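# Cross the mattress pad's two cords before the bed

## Task

Lay the mattress pad's two free cords across each other exactly once, with one resting on top of the other. The crossing must sit in front of the bed leg closest to the robot and clear of the bed, and a good length of each cord must remain on the table past the crossing. The bed must stay where it is with all four legs on the table and the pad still lying in it. Everything must hold without the robot, so release the cords and move the grippers away at the end.

## Robot and tools

Robot: two arms, left_arm and right_arm, each ending in a parallel gripper. Both arms report and take targets in one shared scene frame. Its origin is on the table surface midway between the arms. +x points out over the table, +z points up, and left_arm sits on the +y side. The arm names do not match the left or right of any camera image. Each gripper's fingers point along its own +z axis and close along its own y axis. The reported end_effector_position is the point between the finger pads, roughly 1 cm short of the tips. Printed positions can be a little off, more so at long reach, and motions tend to stop a centimetre or more short of the target, usually too low.

Row format (used by every moving call): one flat list of 16 numbers covering both arms, even if only one arm should move. The first 8 are left_arm: x, y, z (metres, absolute target position in the scene frame), qw, qx, qy, qz (absolute target orientation as a quaternion, w first), then opening. The next 8 are the same for right_arm. Opening runs from -1 (closed) to +1 (fully open, 0.094 m). Position and quaternion are a pose to go to, not an offset. To keep an arm still, resend its last reported position and quaternion unchanged, plus the opening it should keep. To hold a steady orientation, repeat the same quaternion you chose rather than copying a drifted one from the result.

Limits on targets: a call is refused, and nothing is sent, if a target lies more than 0.6 m from that arm's last reported position along any axis of its gripper. Every control step the controller also clips the commanded pose to within 70 mm and 16 degrees of the measured pose, and it favours position over orientation when it cannot satisfy both. Elbows never reach fully straight. Joint ranges in rad, base to gripper: waist -2.880 to 2.880, shoulder 0.000 to 3.142, elbow 0.000 to 3.019, wrist pitch -1.693 to 1.571, wrist yaw -1.571 to 1.571, wrist roll -2.094 to 2.094.

Tools:
- execute_actions with "actions": an empty list just returns the state with pictures. One action is {"rows": [...], "steps": n}: up to 15 rows, n from 1 to 15 (default 15, minimum 5 for an action), one row per step of 1/30 s, the last row repeating if rows run short. One wait is {"steps": n} with n up to 300, counted from the previous result, so your thinking time eats into it. "pictures": true adds camera images.
- move: "target" is one 16-number row; "speed" is the path's top speed in m/s, 0.002 to 0.5, default 0.25 (turning limited to twice that in rad/s). Both grippers travel straight paths that finish together, lasting 0.5 to 10 s; longer paths are cut off at 10 s. The opening is sent when the move starts. Paths do not avoid obstacles or the other arm, and grippers may lag, wander or overshoot the speed, especially with a nearly straight arm.
- wait: "seconds" from 0 to 10; the robot gets no new command.
- zoom_image: "camera" is one of cam_high, cam_low (504x504), cam_left_wrist, cam_right_wrist (616x616, fisheye); "region" is [x0, y0, x1, y1] in image pixels from the top-left, at most 504 by 504.
- finished_scene: "scene" is the number of the current scene; ends it for good and grades it.

After an action's final step an arm only continues to its last clipped pose, up to 70 mm further, so check the result and send the remainder. Moves and waits start after held-over steps and reply time; a move's path begins once the robot settles or after 3 s.

Reading results: the state line gives each arm's pose as left_arm: ... | right_arm: .... HELD marks steps where your row, or part of it, was not sent. A "pose unreachable" line names an arm whose command the clearance check altered or blocked. "Hand target" (only when nothing is held over) shows where each gripper is currently being driven. A move adds a "move:" line with its ending (done, off_target, moving, held, fault) and limits: paced means the pose was clipped, held means some steps were blocked and the arm may then jump faster than the set speed. Distances of each gripper from its target are listed. grip_measured is the measured finger opening on the command scale (each reading may be off by about 1 mm); to hold something command about 0.03 below it, less for a lighter hold. The gripper squeezes up to roughly 50 to 62 N per pad, less on very thin parts. Joint torque readings carry offsets and noise. FAULT lines report arm stops; MOTOR HOT warns from 85 °C and at 100 °C an OVER-TEMPERATURE FAULT drops that arm, so avoid long loaded holds.

Things to avoid: knocking or placing rigid objects off the table; moving the bed or lifting its legs; the arms striking or shoving each other; fast or deep contact (speed and how far the target lies past the contact both raise force); losing a cord mid-carry. A held cord may occasionally get a brief tug, so grip firmly enough. Finish by opening both grippers and lifting clear so the crossing rests on its own.

Each tool is called after ">>>" as name(argument=value, ...) on one line, values as JSON.

## Session

>>> execute_actions(actions=[])

Scene clock: 0.00 s of 4800.00 s.
left_arm: end_effector_position=(+0.1607, +0.2169, +0.2584) grip_measured=+1.000 end_effector_quat_wxyz=(+0.188, +0.783, +0.584, +0.101) | right_arm: end_effector_position=(+0.5391, -0.5937, +0.1705) grip_measured=+1.000 end_effector_quat_wxyz=(-0.068, -0.408, +0.895, -0.163)
Joint positions: left_arm=[-0.564  0.632  0.824 -1.334 -0.046  1.322  0.094] | right_arm=[-0.446  1.867  1.687 -1.24   0.323 -1.27   0.094]
Joint velocities: left_arm=[-0.005 -0.005  0.002 -0.002 -0.007 -0.037  0.   ] | right_arm=[ 0.005 -0.005  0.002  0.002 -0.066  0.022  0.   ]
Joint torques (N m, as the arm reports them, + toward a larger angle): no reading
Hand target (left_arm): +0.165, +0.215, +0.272; +0.202, +0.780, +0.582, +0.106
Hand target (right_arm): +0.547, -0.597, +0.184; -0.057, -0.405, +0.895, -0.175

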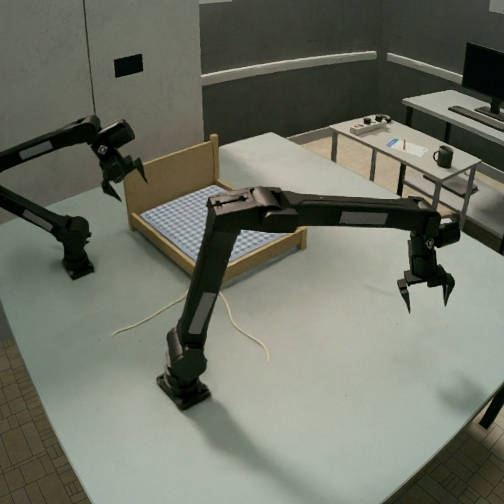

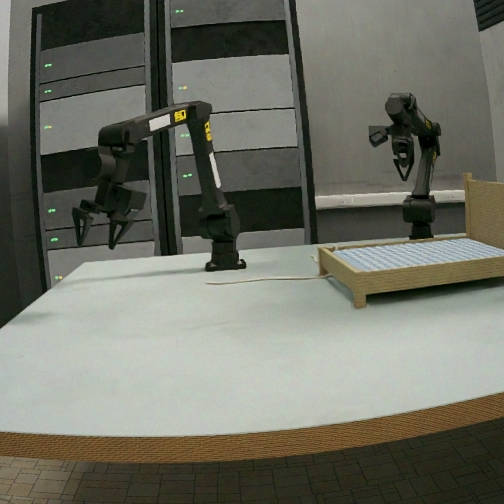

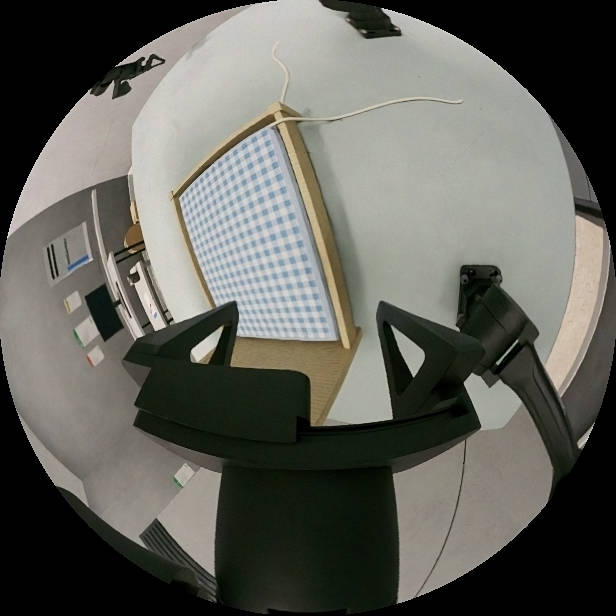

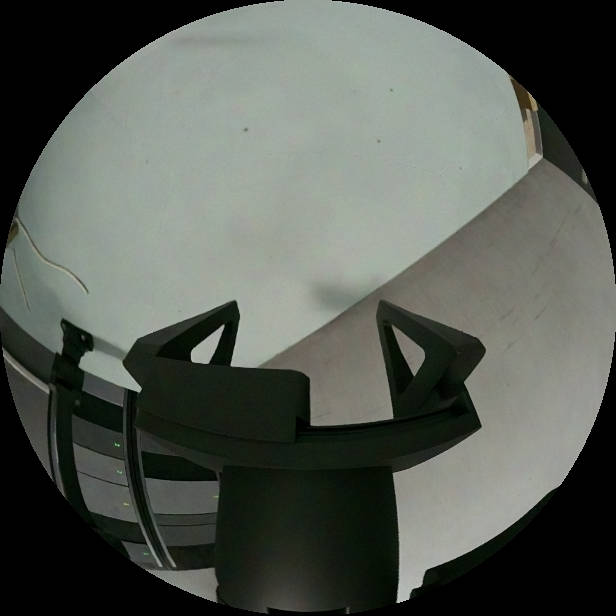

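>>> move(target=[0.1,0.03,0.2,0,0.707,0.707,0,1,0.25,-0.6,0.2,0,-0.408,0.913,0,1])

Scene clock: 2.00 s of 4800.00 s.
left_arm: end_effector_position=(+0.0897, +0.0507, +0.1804) grip_measured=+1.000 end_effector_quat_wxyz=(-0.023, +0.708, +0.706, +0.017) | right_arm: end_effector_position=(+0.2492, -0.6007, +0.1947) grip_measured=+1.000 end_effector_quat_wxyz=(+0.001, -0.400, +0.917, -0.000)
Joint positions: left_arm=[-1.155  1.209  0.99  -1.406 -0.016  0.433  0.094] | right_arm=[-0.909  1.36   1.164 -1.374 -0.001 -1.674  0.094]
Joint velocities: left_arm=[-0.024 -0.005 -0.002 -0.007 -0.037  0.007  0.   ] | right_arm=[-0.005 -0.005  0.002 -0.007 -0.022 -0.022  0.   ]
Joint torques (N m, as the arm reports them, + toward a larger angle): left_arm=[-0.57 -9.62 11.49  0.36 -0.01 -0.05] | right_arm=[ 1.49 -9.5   9.74  0.06 -0.27 -0.16]
Hand target (left_arm): +0.095, +0.035, +0.200; -0.002, +0.706, +0.708, +0.008
Hand target (right_arm): +0.250, -0.596, +0.199; +0.002, -0.409, +0.913, +0.002
Off the commanded pose (left_arm): 0.030 m, 3 deg.
Off the commanded pose (right_arm): 0.005 m, 1 deg.
Kept back: nothing.
move: off_target (left_arm)

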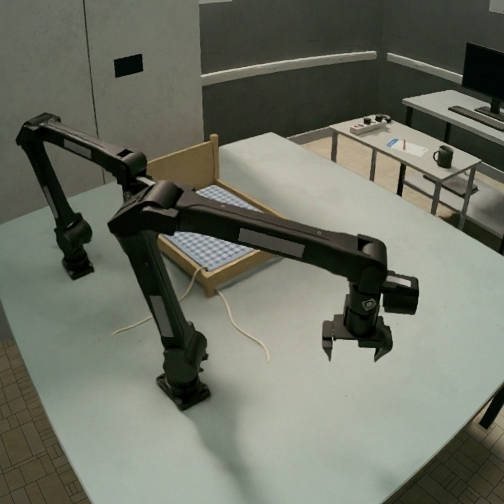

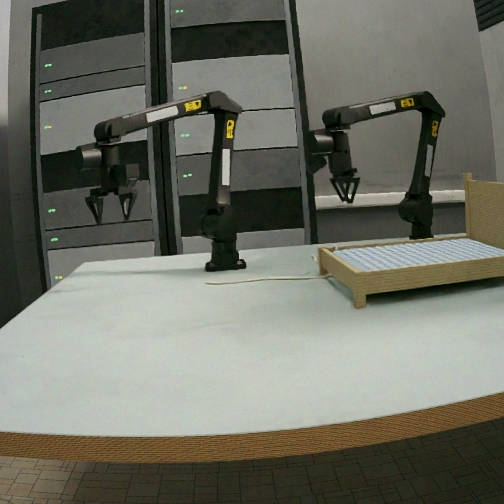

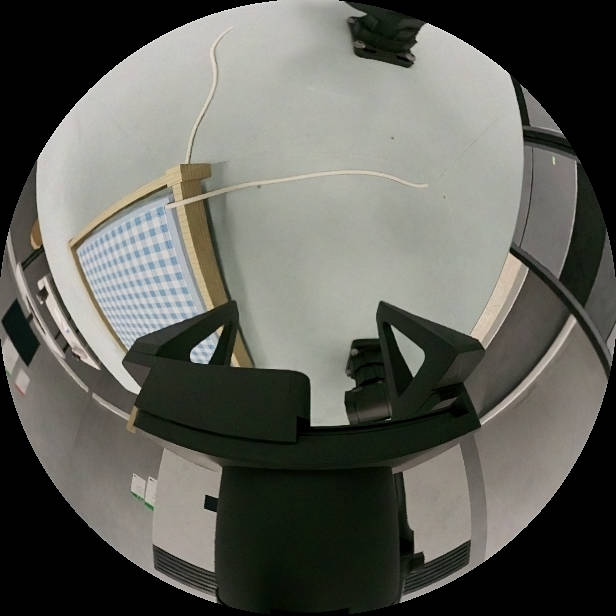

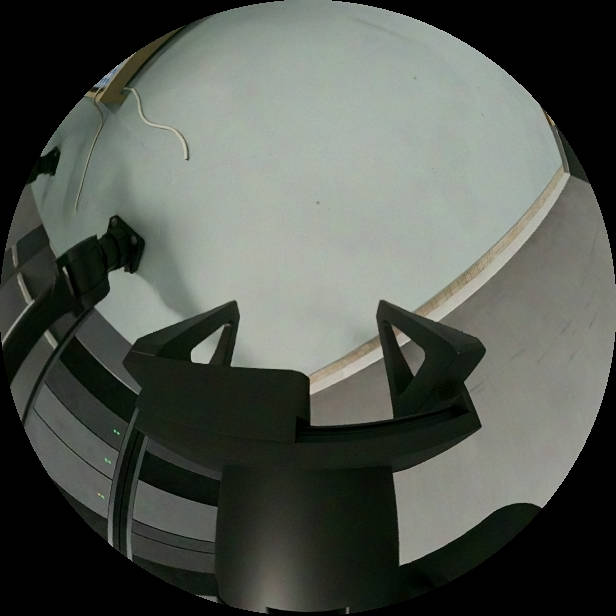

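>>> move(target=[-0.03,-0.045,0.09,0,1,0,0,0.2,0.225,-0.28,0.09,0,-0.707,0.707,0,0.2])

Scene clock: 6.30 s of 4800.00 s.
left_arm: end_effector_position=(-0.0277, -0.0368, +0.0954) grip_measured=+0.201 end_effector_quat_wxyz=(+0.000, +1.000, +0.008, +0.006) | right_arm: end_effector_position=(+0.2212, -0.2840, +0.0893) grip_measured=+0.202 end_effector_quat_wxyz=(+0.008, +0.711, -0.703, -0.002)
Joint positions: left_arm=[-1.552  1.412  0.939 -1.097 -0.013  1.59   0.056] | right_arm=[ 0.072  1.015  0.603 -1.173  0.006 -1.452  0.056]
Joint velocities: left_arm=[-0.024  0.005  0.012  0.012 -0.022  0.051 -0.   ] | right_arm=[ 0.015 -0.005 -0.017 -0.017 -0.022  0.037 -0.001]
Joint torques (N m, as the arm reports them, + toward a larger angle): left_arm=[ -0.66 -12.5    7.11   1.02   0.1    0.06] | right_arm=[ 1.01 -3.99  9.    1.54  0.02  0.01]
Hand target (left_arm): -0.030, -0.039, +0.090; -0.003, +1.000, -0.000, +0.005
Hand target (right_arm): +0.227, -0.284, +0.090; +0.001, +0.707, -0.707, +0.005
Off the commanded pose (left_arm): 0.010 m, 1 deg.
Off the commanded pose (right_arm): 0.006 m, 1 deg.
Kept back: nothing.
move: done

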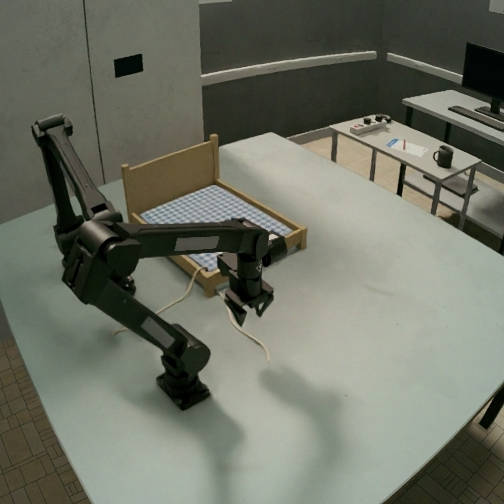

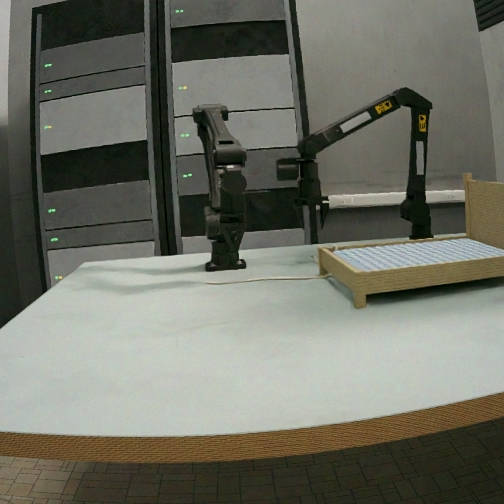

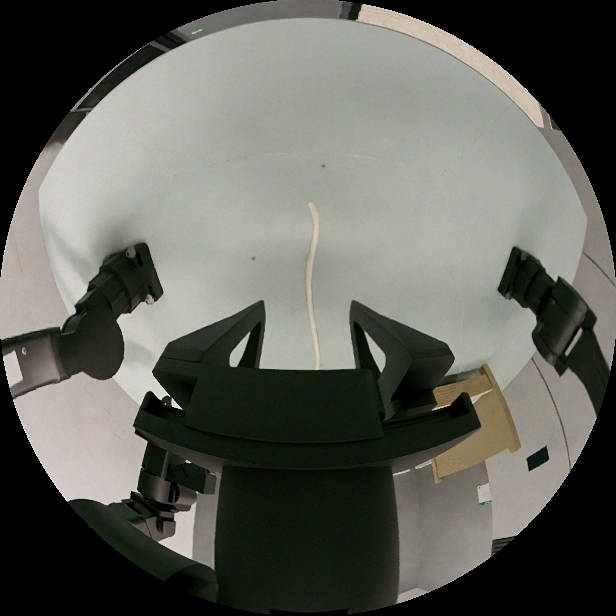

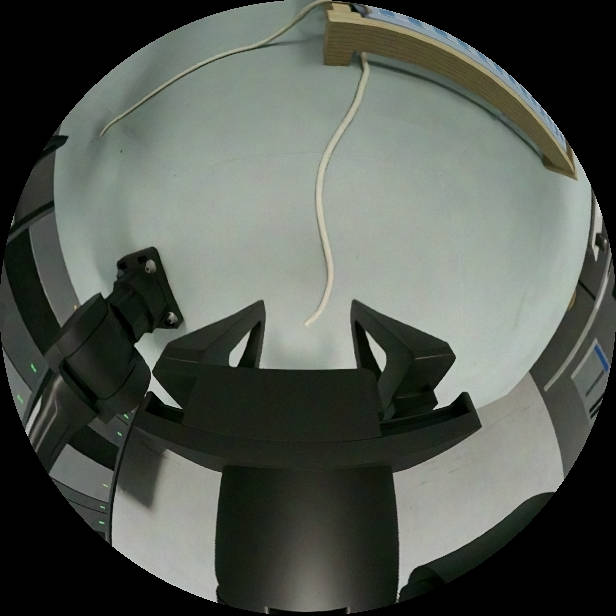

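>>> move(target=[-0.03,-0.04,0.022,0,1,0,0,-0.2,0.242,-0.29,0.022,0,-0.707,0.707,0,-0.2], speed=0.1)

Scene clock: 7.63 s of 4800.00 s.
left_arm: end_effector_position=(-0.0292, -0.0386, +0.0291) grip_measured=-0.199 end_effector_quat_wxyz=(+0.005, +1.000, +0.004, +0.002) | right_arm: end_effector_position=(+0.2354, -0.2896, +0.0236) grip_measured=-0.198 end_effector_quat_wxyz=(+0.007, +0.706, -0.708, -0.003)
Joint positions: left_arm=[-1.552  1.517  0.847 -0.891 -0.003  1.597  0.038] | right_arm=[ 0.04   1.191  0.518 -0.912  0.004 -1.47   0.038]
Joint velocities: left_arm=[-0.015 -0.005 -0.017  0.007 -0.066 -0.007 -0.001] | right_arm=[-0.005 -0.015 -0.007  0.007 -0.022 -0.051 -0.001]
Joint torques (N m, as the arm reports them, + toward a larger angle): left_arm=[ -0.25 -13.03   6.25   1.01   0.12   0.09] | right_arm=[ 0.24 -4.69  7.95  1.56 -0.27 -0.18]
Hand target (left_arm): -0.030, -0.038, +0.023; +0.000, +1.000, -0.000, -0.000
Hand target (right_arm): +0.241, -0.290, +0.023; +0.000, +0.707, -0.707, -0.000
Off the commanded pose (left_arm): 0.007 m, 1 deg.
Off the commanded pose (right_arm): 0.007 m, 1 deg.
Kept back: nothing.
move: done

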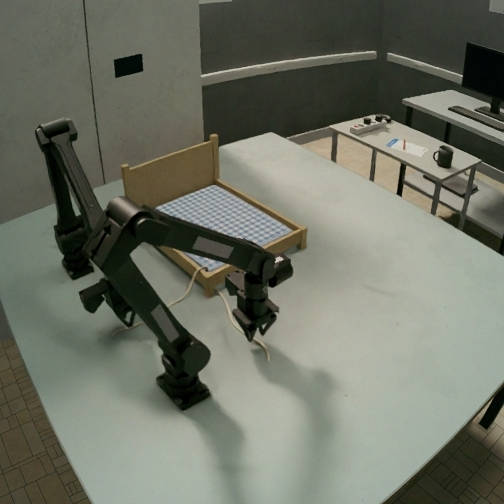

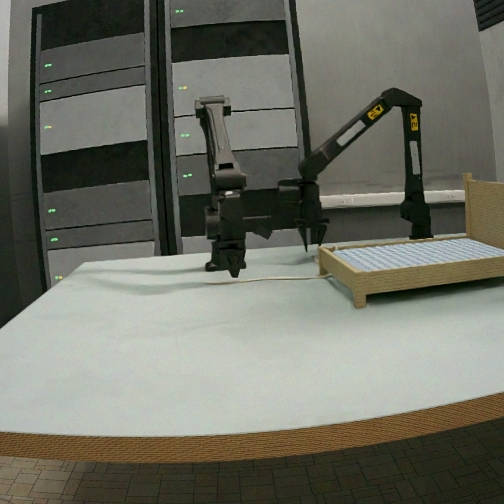

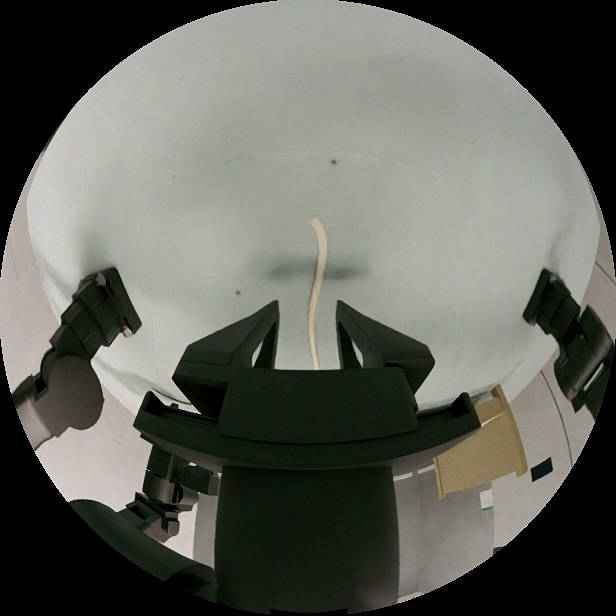

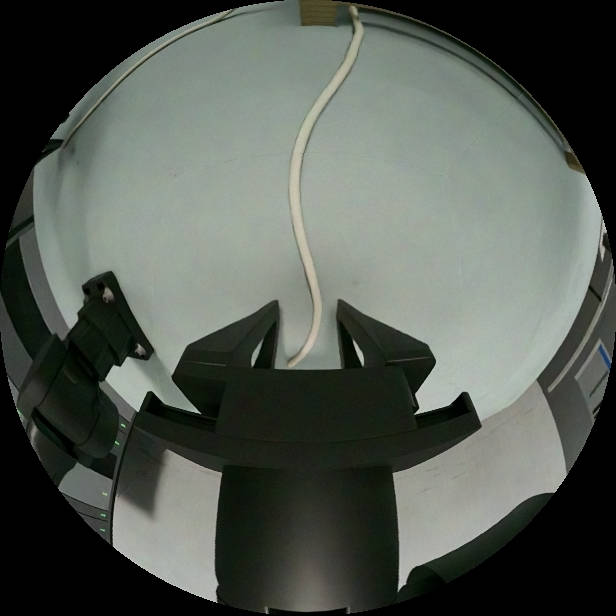

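>>> move(target=[-0.03,-0.032,0.003,0,1,0,0,-0.4,0.246,-0.29,0.007,0,-0.707,0.707,0,-0.4], speed=0.04)

Scene clock: 8.87 s of 4800.00 s.
left_arm: end_effector_position=(-0.0294, -0.0335, +0.0116) grip_measured=-0.398 end_effector_quat_wxyz=(+0.007, +1.000, +0.004, +0.002) | right_arm: end_effector_position=(+0.2425, -0.2890, +0.0100) grip_measured=-0.398 end_effector_quat_wxyz=(+0.004, +0.706, -0.708, -0.000)
Joint positions: left_arm=[-1.552  1.537  0.81  -0.83  -0.003  1.598  0.028] | right_arm=[ 0.04   1.242  0.511 -0.845  0.004 -1.471  0.028]
Joint velocities: left_arm=[-0.015 -0.005 -0.002  0.002  0.037  0.066  0.   ] | right_arm=[ 0.005  0.015 -0.017 -0.002 -0.022 -0.022 -0.001]
Joint torques (N m, as the arm reports them, + toward a larger angle): left_arm=[ -0.15 -11.56   5.72   0.96   0.11   0.13] | right_arm=[ 0.15 -4.59  7.44  1.52 -0.27 -0.18]
Hand target (left_arm): -0.030, -0.031, +0.004; -0.000, +1.000, +0.000, +0.000
Hand target (right_arm): +0.246, -0.290, +0.007; -0.000, +0.707, -0.707, +0.000
Off the commanded pose (left_arm): 0.009 m, 1 deg.
Off the commanded pose (right_arm): 0.005 m, 0 deg.
Kept back: nothing.
move: done

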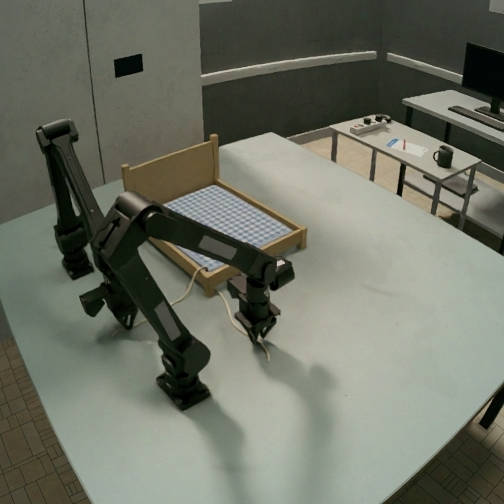

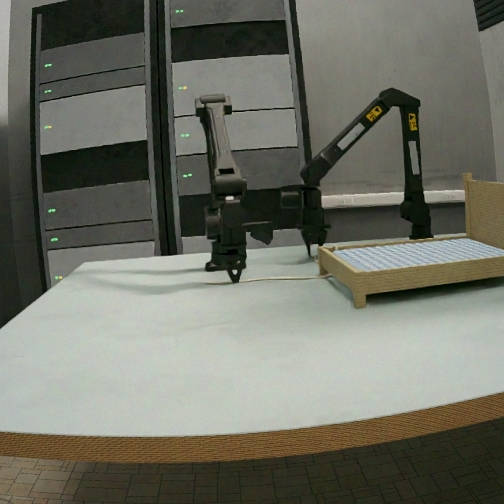

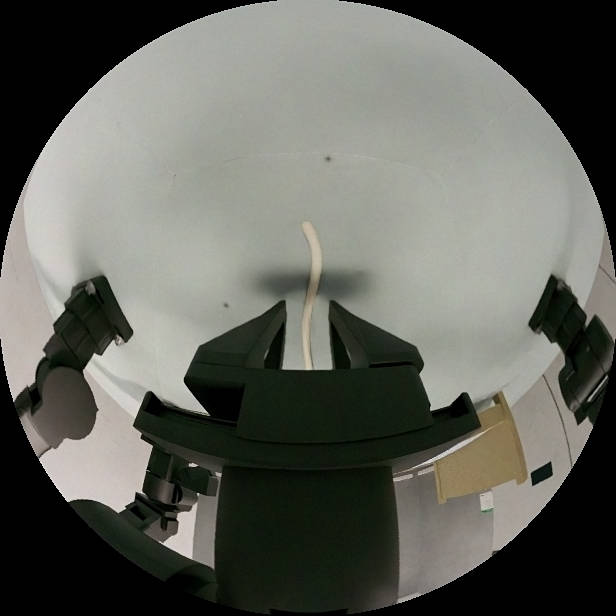

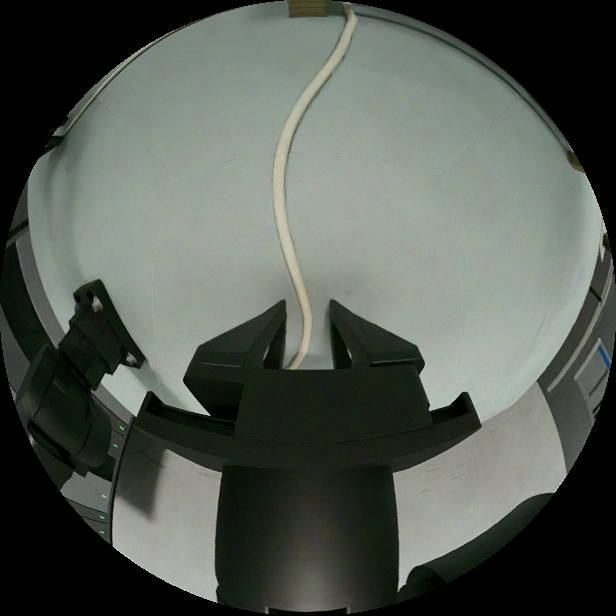

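>>> move(target=[-0.03,-0.032,-0.009,0,1,0,0,-0.5,0.242,-0.29,0.000,0,-0.707,0.707,0,-0.5], speed=0.02)

>>> execute_actions(actions=[{"rows":[[-0.03,-0.032,-0.009,0,1,0,0,-0.95,0.242,-0.29,0.000,0,-0.707,0.707,0,-0.95]]}])

>>> move(target=[-0.01,0.03,0.06,0,1,0,0,-0.95,0.235,-0.28,0.035,0,-0.707,0.707,0,-0.95], speed=0.08)

Scene clock: 10.37 s of 4800.00 s.
left_arm: end_effector_position=(-0.0294, -0.0349, +0.0021) grip_measured=-0.499 end_effector_quat_wxyz=(+0.010, +1.000, +0.004, +0.002) | right_arm: end_effector_position=(+0.2410, -0.2891, +0.0063) grip_measured=-0.498 end_effector_quat_wxyz=(+0.001, +0.706, -0.708, +0.002)
Joint positions: left_arm=[-1.552  1.557  0.801 -0.795 -0.003  1.598  0.024] | right_arm=[ 0.04   1.243  0.498 -0.825  0.004 -1.471  0.024]
Joint velocities: left_arm=[-0.024 -0.005 -0.002  0.002 -0.037  0.007 -0.   ] | right_arm=[-0.005 -0.005 -0.002  0.002  0.037 -0.007  0.   ]
Joint torques (N m, as the arm reports them, + toward a larger angle): left_arm=[ -0.14 -11.59   5.52   1.04   0.11   0.12] | right_arm=[ 0.33 -4.01  6.93  1.85 -0.27 -0.14]
Hand target (left_arm): -0.030, -0.031, -0.008; +0.000, +1.000, +0.000, +0.000
Hand target (right_arm): +0.242, -0.290, +0.000; +0.000, +0.707, -0.707, -0.000
Off the commanded pose (left_arm): 0.012 m, 1 deg.
Off the commanded pose (right_arm): 0.006 m, 0 deg.
Kept back: nothing.
move: off_target (left_arm)

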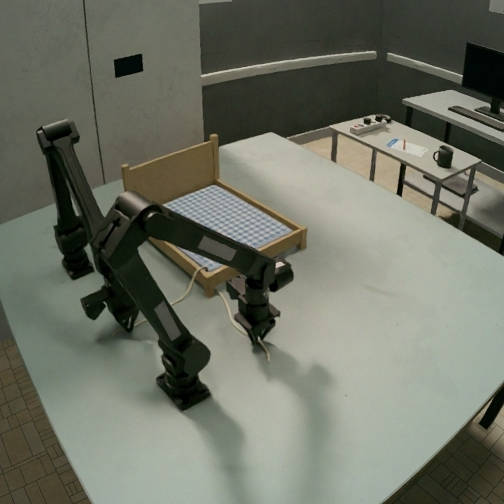

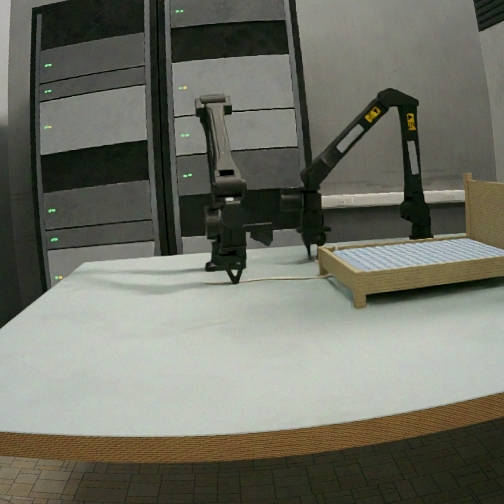

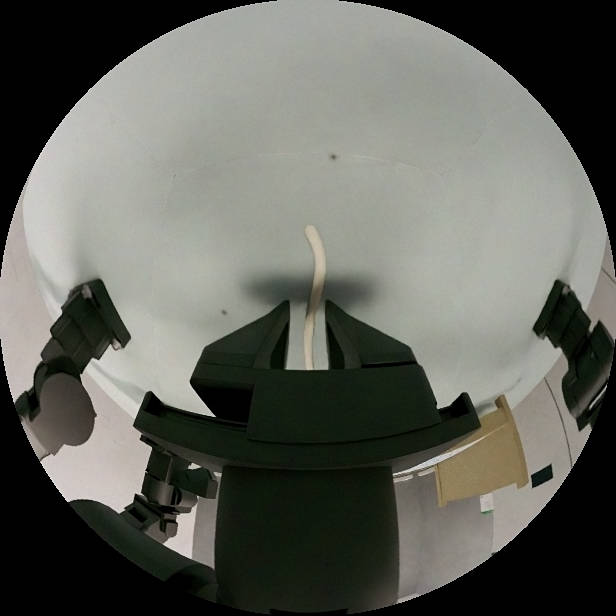

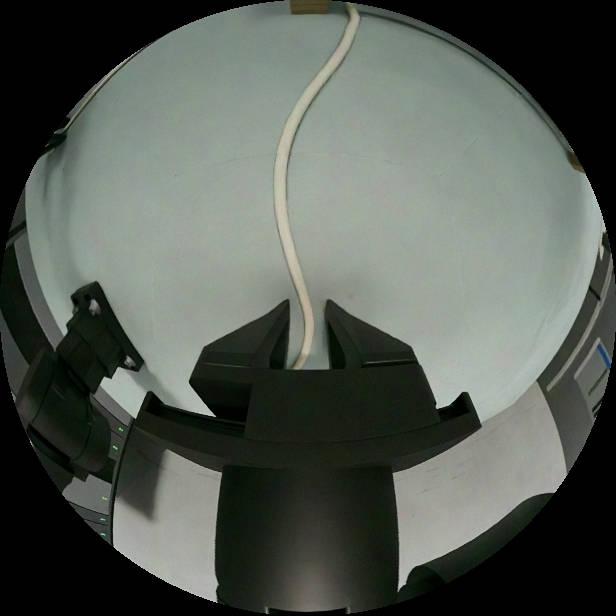

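Scene clock: 10.70 s of 4800.00 s.
left_arm: end_effector_position=(-0.0294, -0.0351, +0.0019) grip_measured=-0.935 end_effector_quat_wxyz=(+0.010, +1.000, +0.004, +0.002) | right_arm: end_effector_position=(+0.2416, -0.2890, +0.0062) grip_measured=-0.937 end_effector_quat_wxyz=(-0.000, +0.706, -0.708, +0.003)
Joint positions: left_arm=[-1.552  1.558  0.801 -0.794 -0.003  1.598  0.003] | right_arm=[ 0.04   1.243  0.498 -0.822  0.004 -1.471  0.003]
Joint velocities: left_arm=[-0.015 -0.015  0.007 -0.002 -0.022 -0.081 -0.001] | right_arm=[ 0.015 -0.005 -0.007  0.007  0.022 -0.022 -0.   ]
Joint torques (N m, as the arm reports them, + toward a larger angle): left_arm=[ -0.18 -11.33   5.59   1.13   0.11   0.12] | right_arm=[ 0.3  -4.    6.92  1.76 -0.26 -0.16]
Steps of this call (steps 1 to 10: the first 10 steps of this action). Readings (end_effector_position):
1: left_arm (-0.0294, -0.0349, +0.0021) | right_arm (+0.2410, -0.2890, +0.0063)
2: left_arm (-0.0294, -0.0349, +0.0020) | right_arm (+0.2412, -0.2890, +0.0063)
4: left_arm (-0.0294, -0.0351, +0.0019) | right_arm (+0.2416, -0.2890, +0.0062)
8: left_arm (-0.0294, -0.0351, +0.0019) | right_arm (+0.2416, -0.2890, +0.0062)
10: the state above

Scene clock: 12.40 s of 4800.00 s.
left_arm: end_effector_position=(-0.0107, +0.0234, +0.0597) grip_measured=-0.935 end_effector_quat_wxyz=(+0.003, +1.000, +0.001, +0.001) | right_arm: end_effector_position=(+0.2239, -0.2842, +0.0222) grip_measured=-0.937 end_effector_quat_wxyz=(+0.012, +0.708, -0.706, -0.007)
Joint positions: left_arm=[-1.484  1.307  0.73  -0.988 -0.001  1.672  0.003] | right_arm=[ 0.068  1.17   0.498 -0.927  0.004 -1.449  0.003]
Joint velocities: left_arm=[ 0.015 -0.005 -0.002 -0.007 -0.022  0.007  0.   ] | right_arm=[-0.015 -0.005  0.007  0.002  0.022 -0.022 -0.001]
Joint torques (N m, as the arm reports them, + toward a larger angle): left_arm=[  0.48 -10.87   6.22   0.43   0.12   0.15] | right_arm=[ 1.47 -5.77  9.87  0.03 -0.26 -0.01]
Hand target (left_arm): -0.010, +0.028, +0.060; +0.000, +1.000, -0.000, -0.001
Hand target (right_arm): +0.235, -0.280, +0.034; -0.000, +0.707, -0.707, +0.000
Off your previous action's commanded pose (left_arm): 0.011 m, 1 deg at its last step (step 5 of this call).
Off your previous action's commanded pose (right_arm): 0.006 m, 0 deg at its last step (step 5 of this call).
Off the commanded pose (left_arm): 0.007 m, 0 deg.
Off the commanded pose (right_arm): 0.017 m, 2 deg.
Kept back: nothing.
move: off_target (right_arm)

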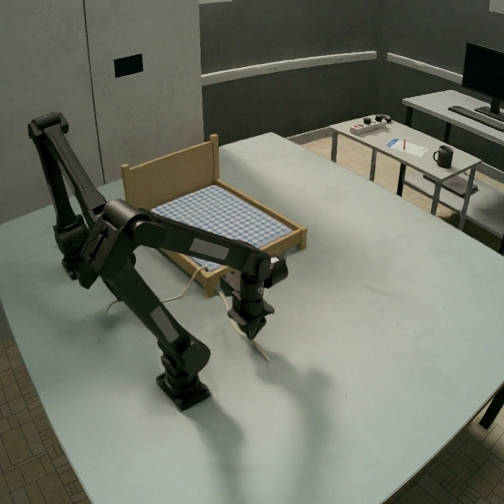

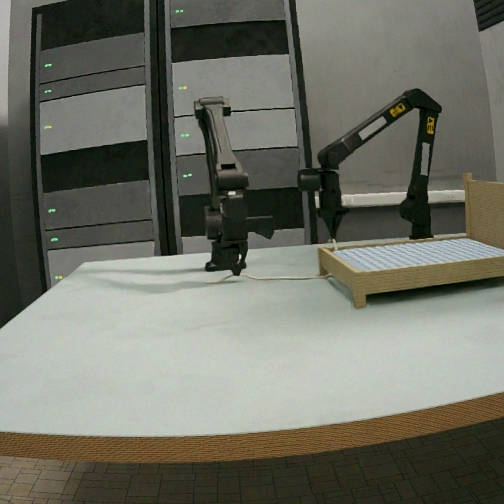

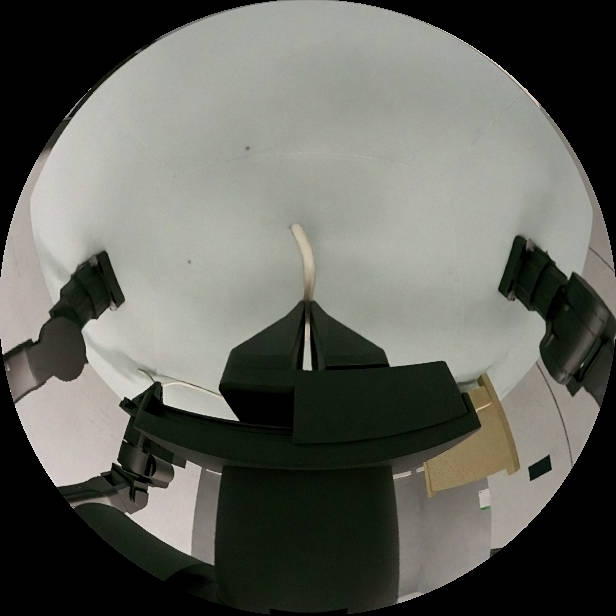

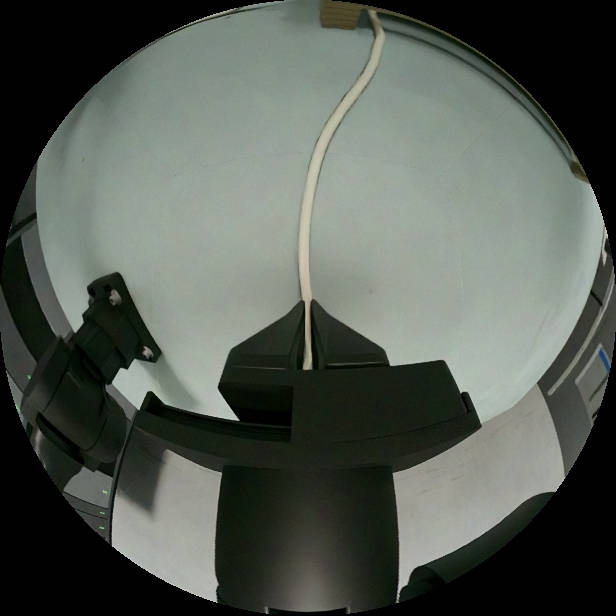

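>>> move(target=[0.035,0.125,0.07,0,1,0,0,-0.97,0.075,-0.125,0.04,0,0,1,0,-0.97], speed=0.2)

Scene clock: 17.20 s of 4800.00 s.
left_arm: end_effector_position=(+0.0352, +0.1187, +0.0705) grip_measured=-0.946 end_effector_quat_wxyz=(+0.002, +1.000, +0.000, -0.001) | right_arm: end_effector_position=(+0.0743, -0.1432, +0.0272) grip_measured=-0.953 end_effector_quat_wxyz=(-0.002, -0.003, +1.000, -0.011)
Joint positions: left_arm=[-1.233  1.034  0.56  -1.093  0.004  1.924  0.003] | right_arm=[ 1.09   0.996  0.407 -1.002  0.006  1.142  0.002]
Joint velocities: left_arm=[ 0.005  0.015 -0.007  0.002 -0.11   0.007  0.   ] | right_arm=[ 0.005 -0.005  0.002 -0.017 -0.007  0.007 -0.001]
Joint torques (N m, as the arm reports them, + toward a larger angle): left_arm=[ 0.6  -6.77  6.69  0.37  0.12  0.12] | right_arm=[ 1.46 -2.17 11.31  0.45  0.18  0.  ]
Hand target (left_arm): +0.035, +0.123, +0.071; +0.002, +1.000, +0.000, -0.003
Hand target (right_arm): +0.081, -0.127, +0.039; +0.006, +0.000, +1.000, +0.000
Off the commanded pose (left_arm): 0.006 m, 0 deg.
Off the commanded pose (right_arm): 0.022 m, 1 deg.
Kept back: nothing.
move: off_target (right_arm)

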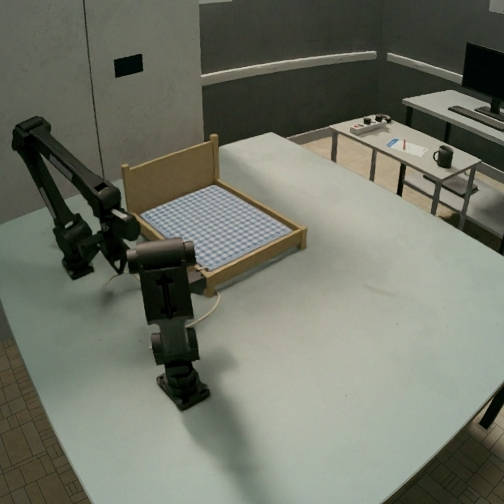

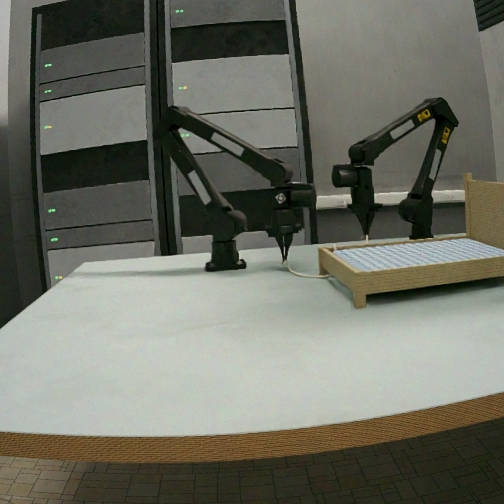

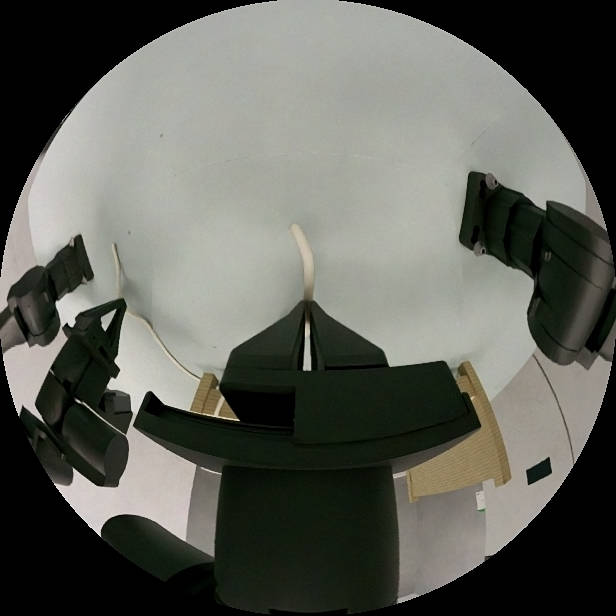

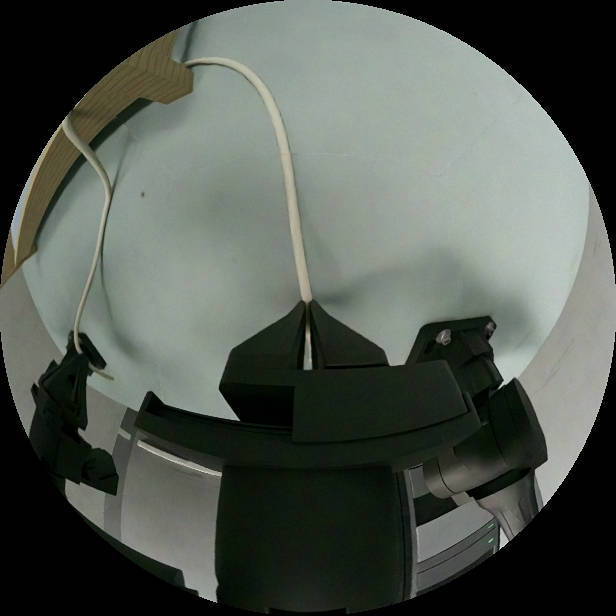

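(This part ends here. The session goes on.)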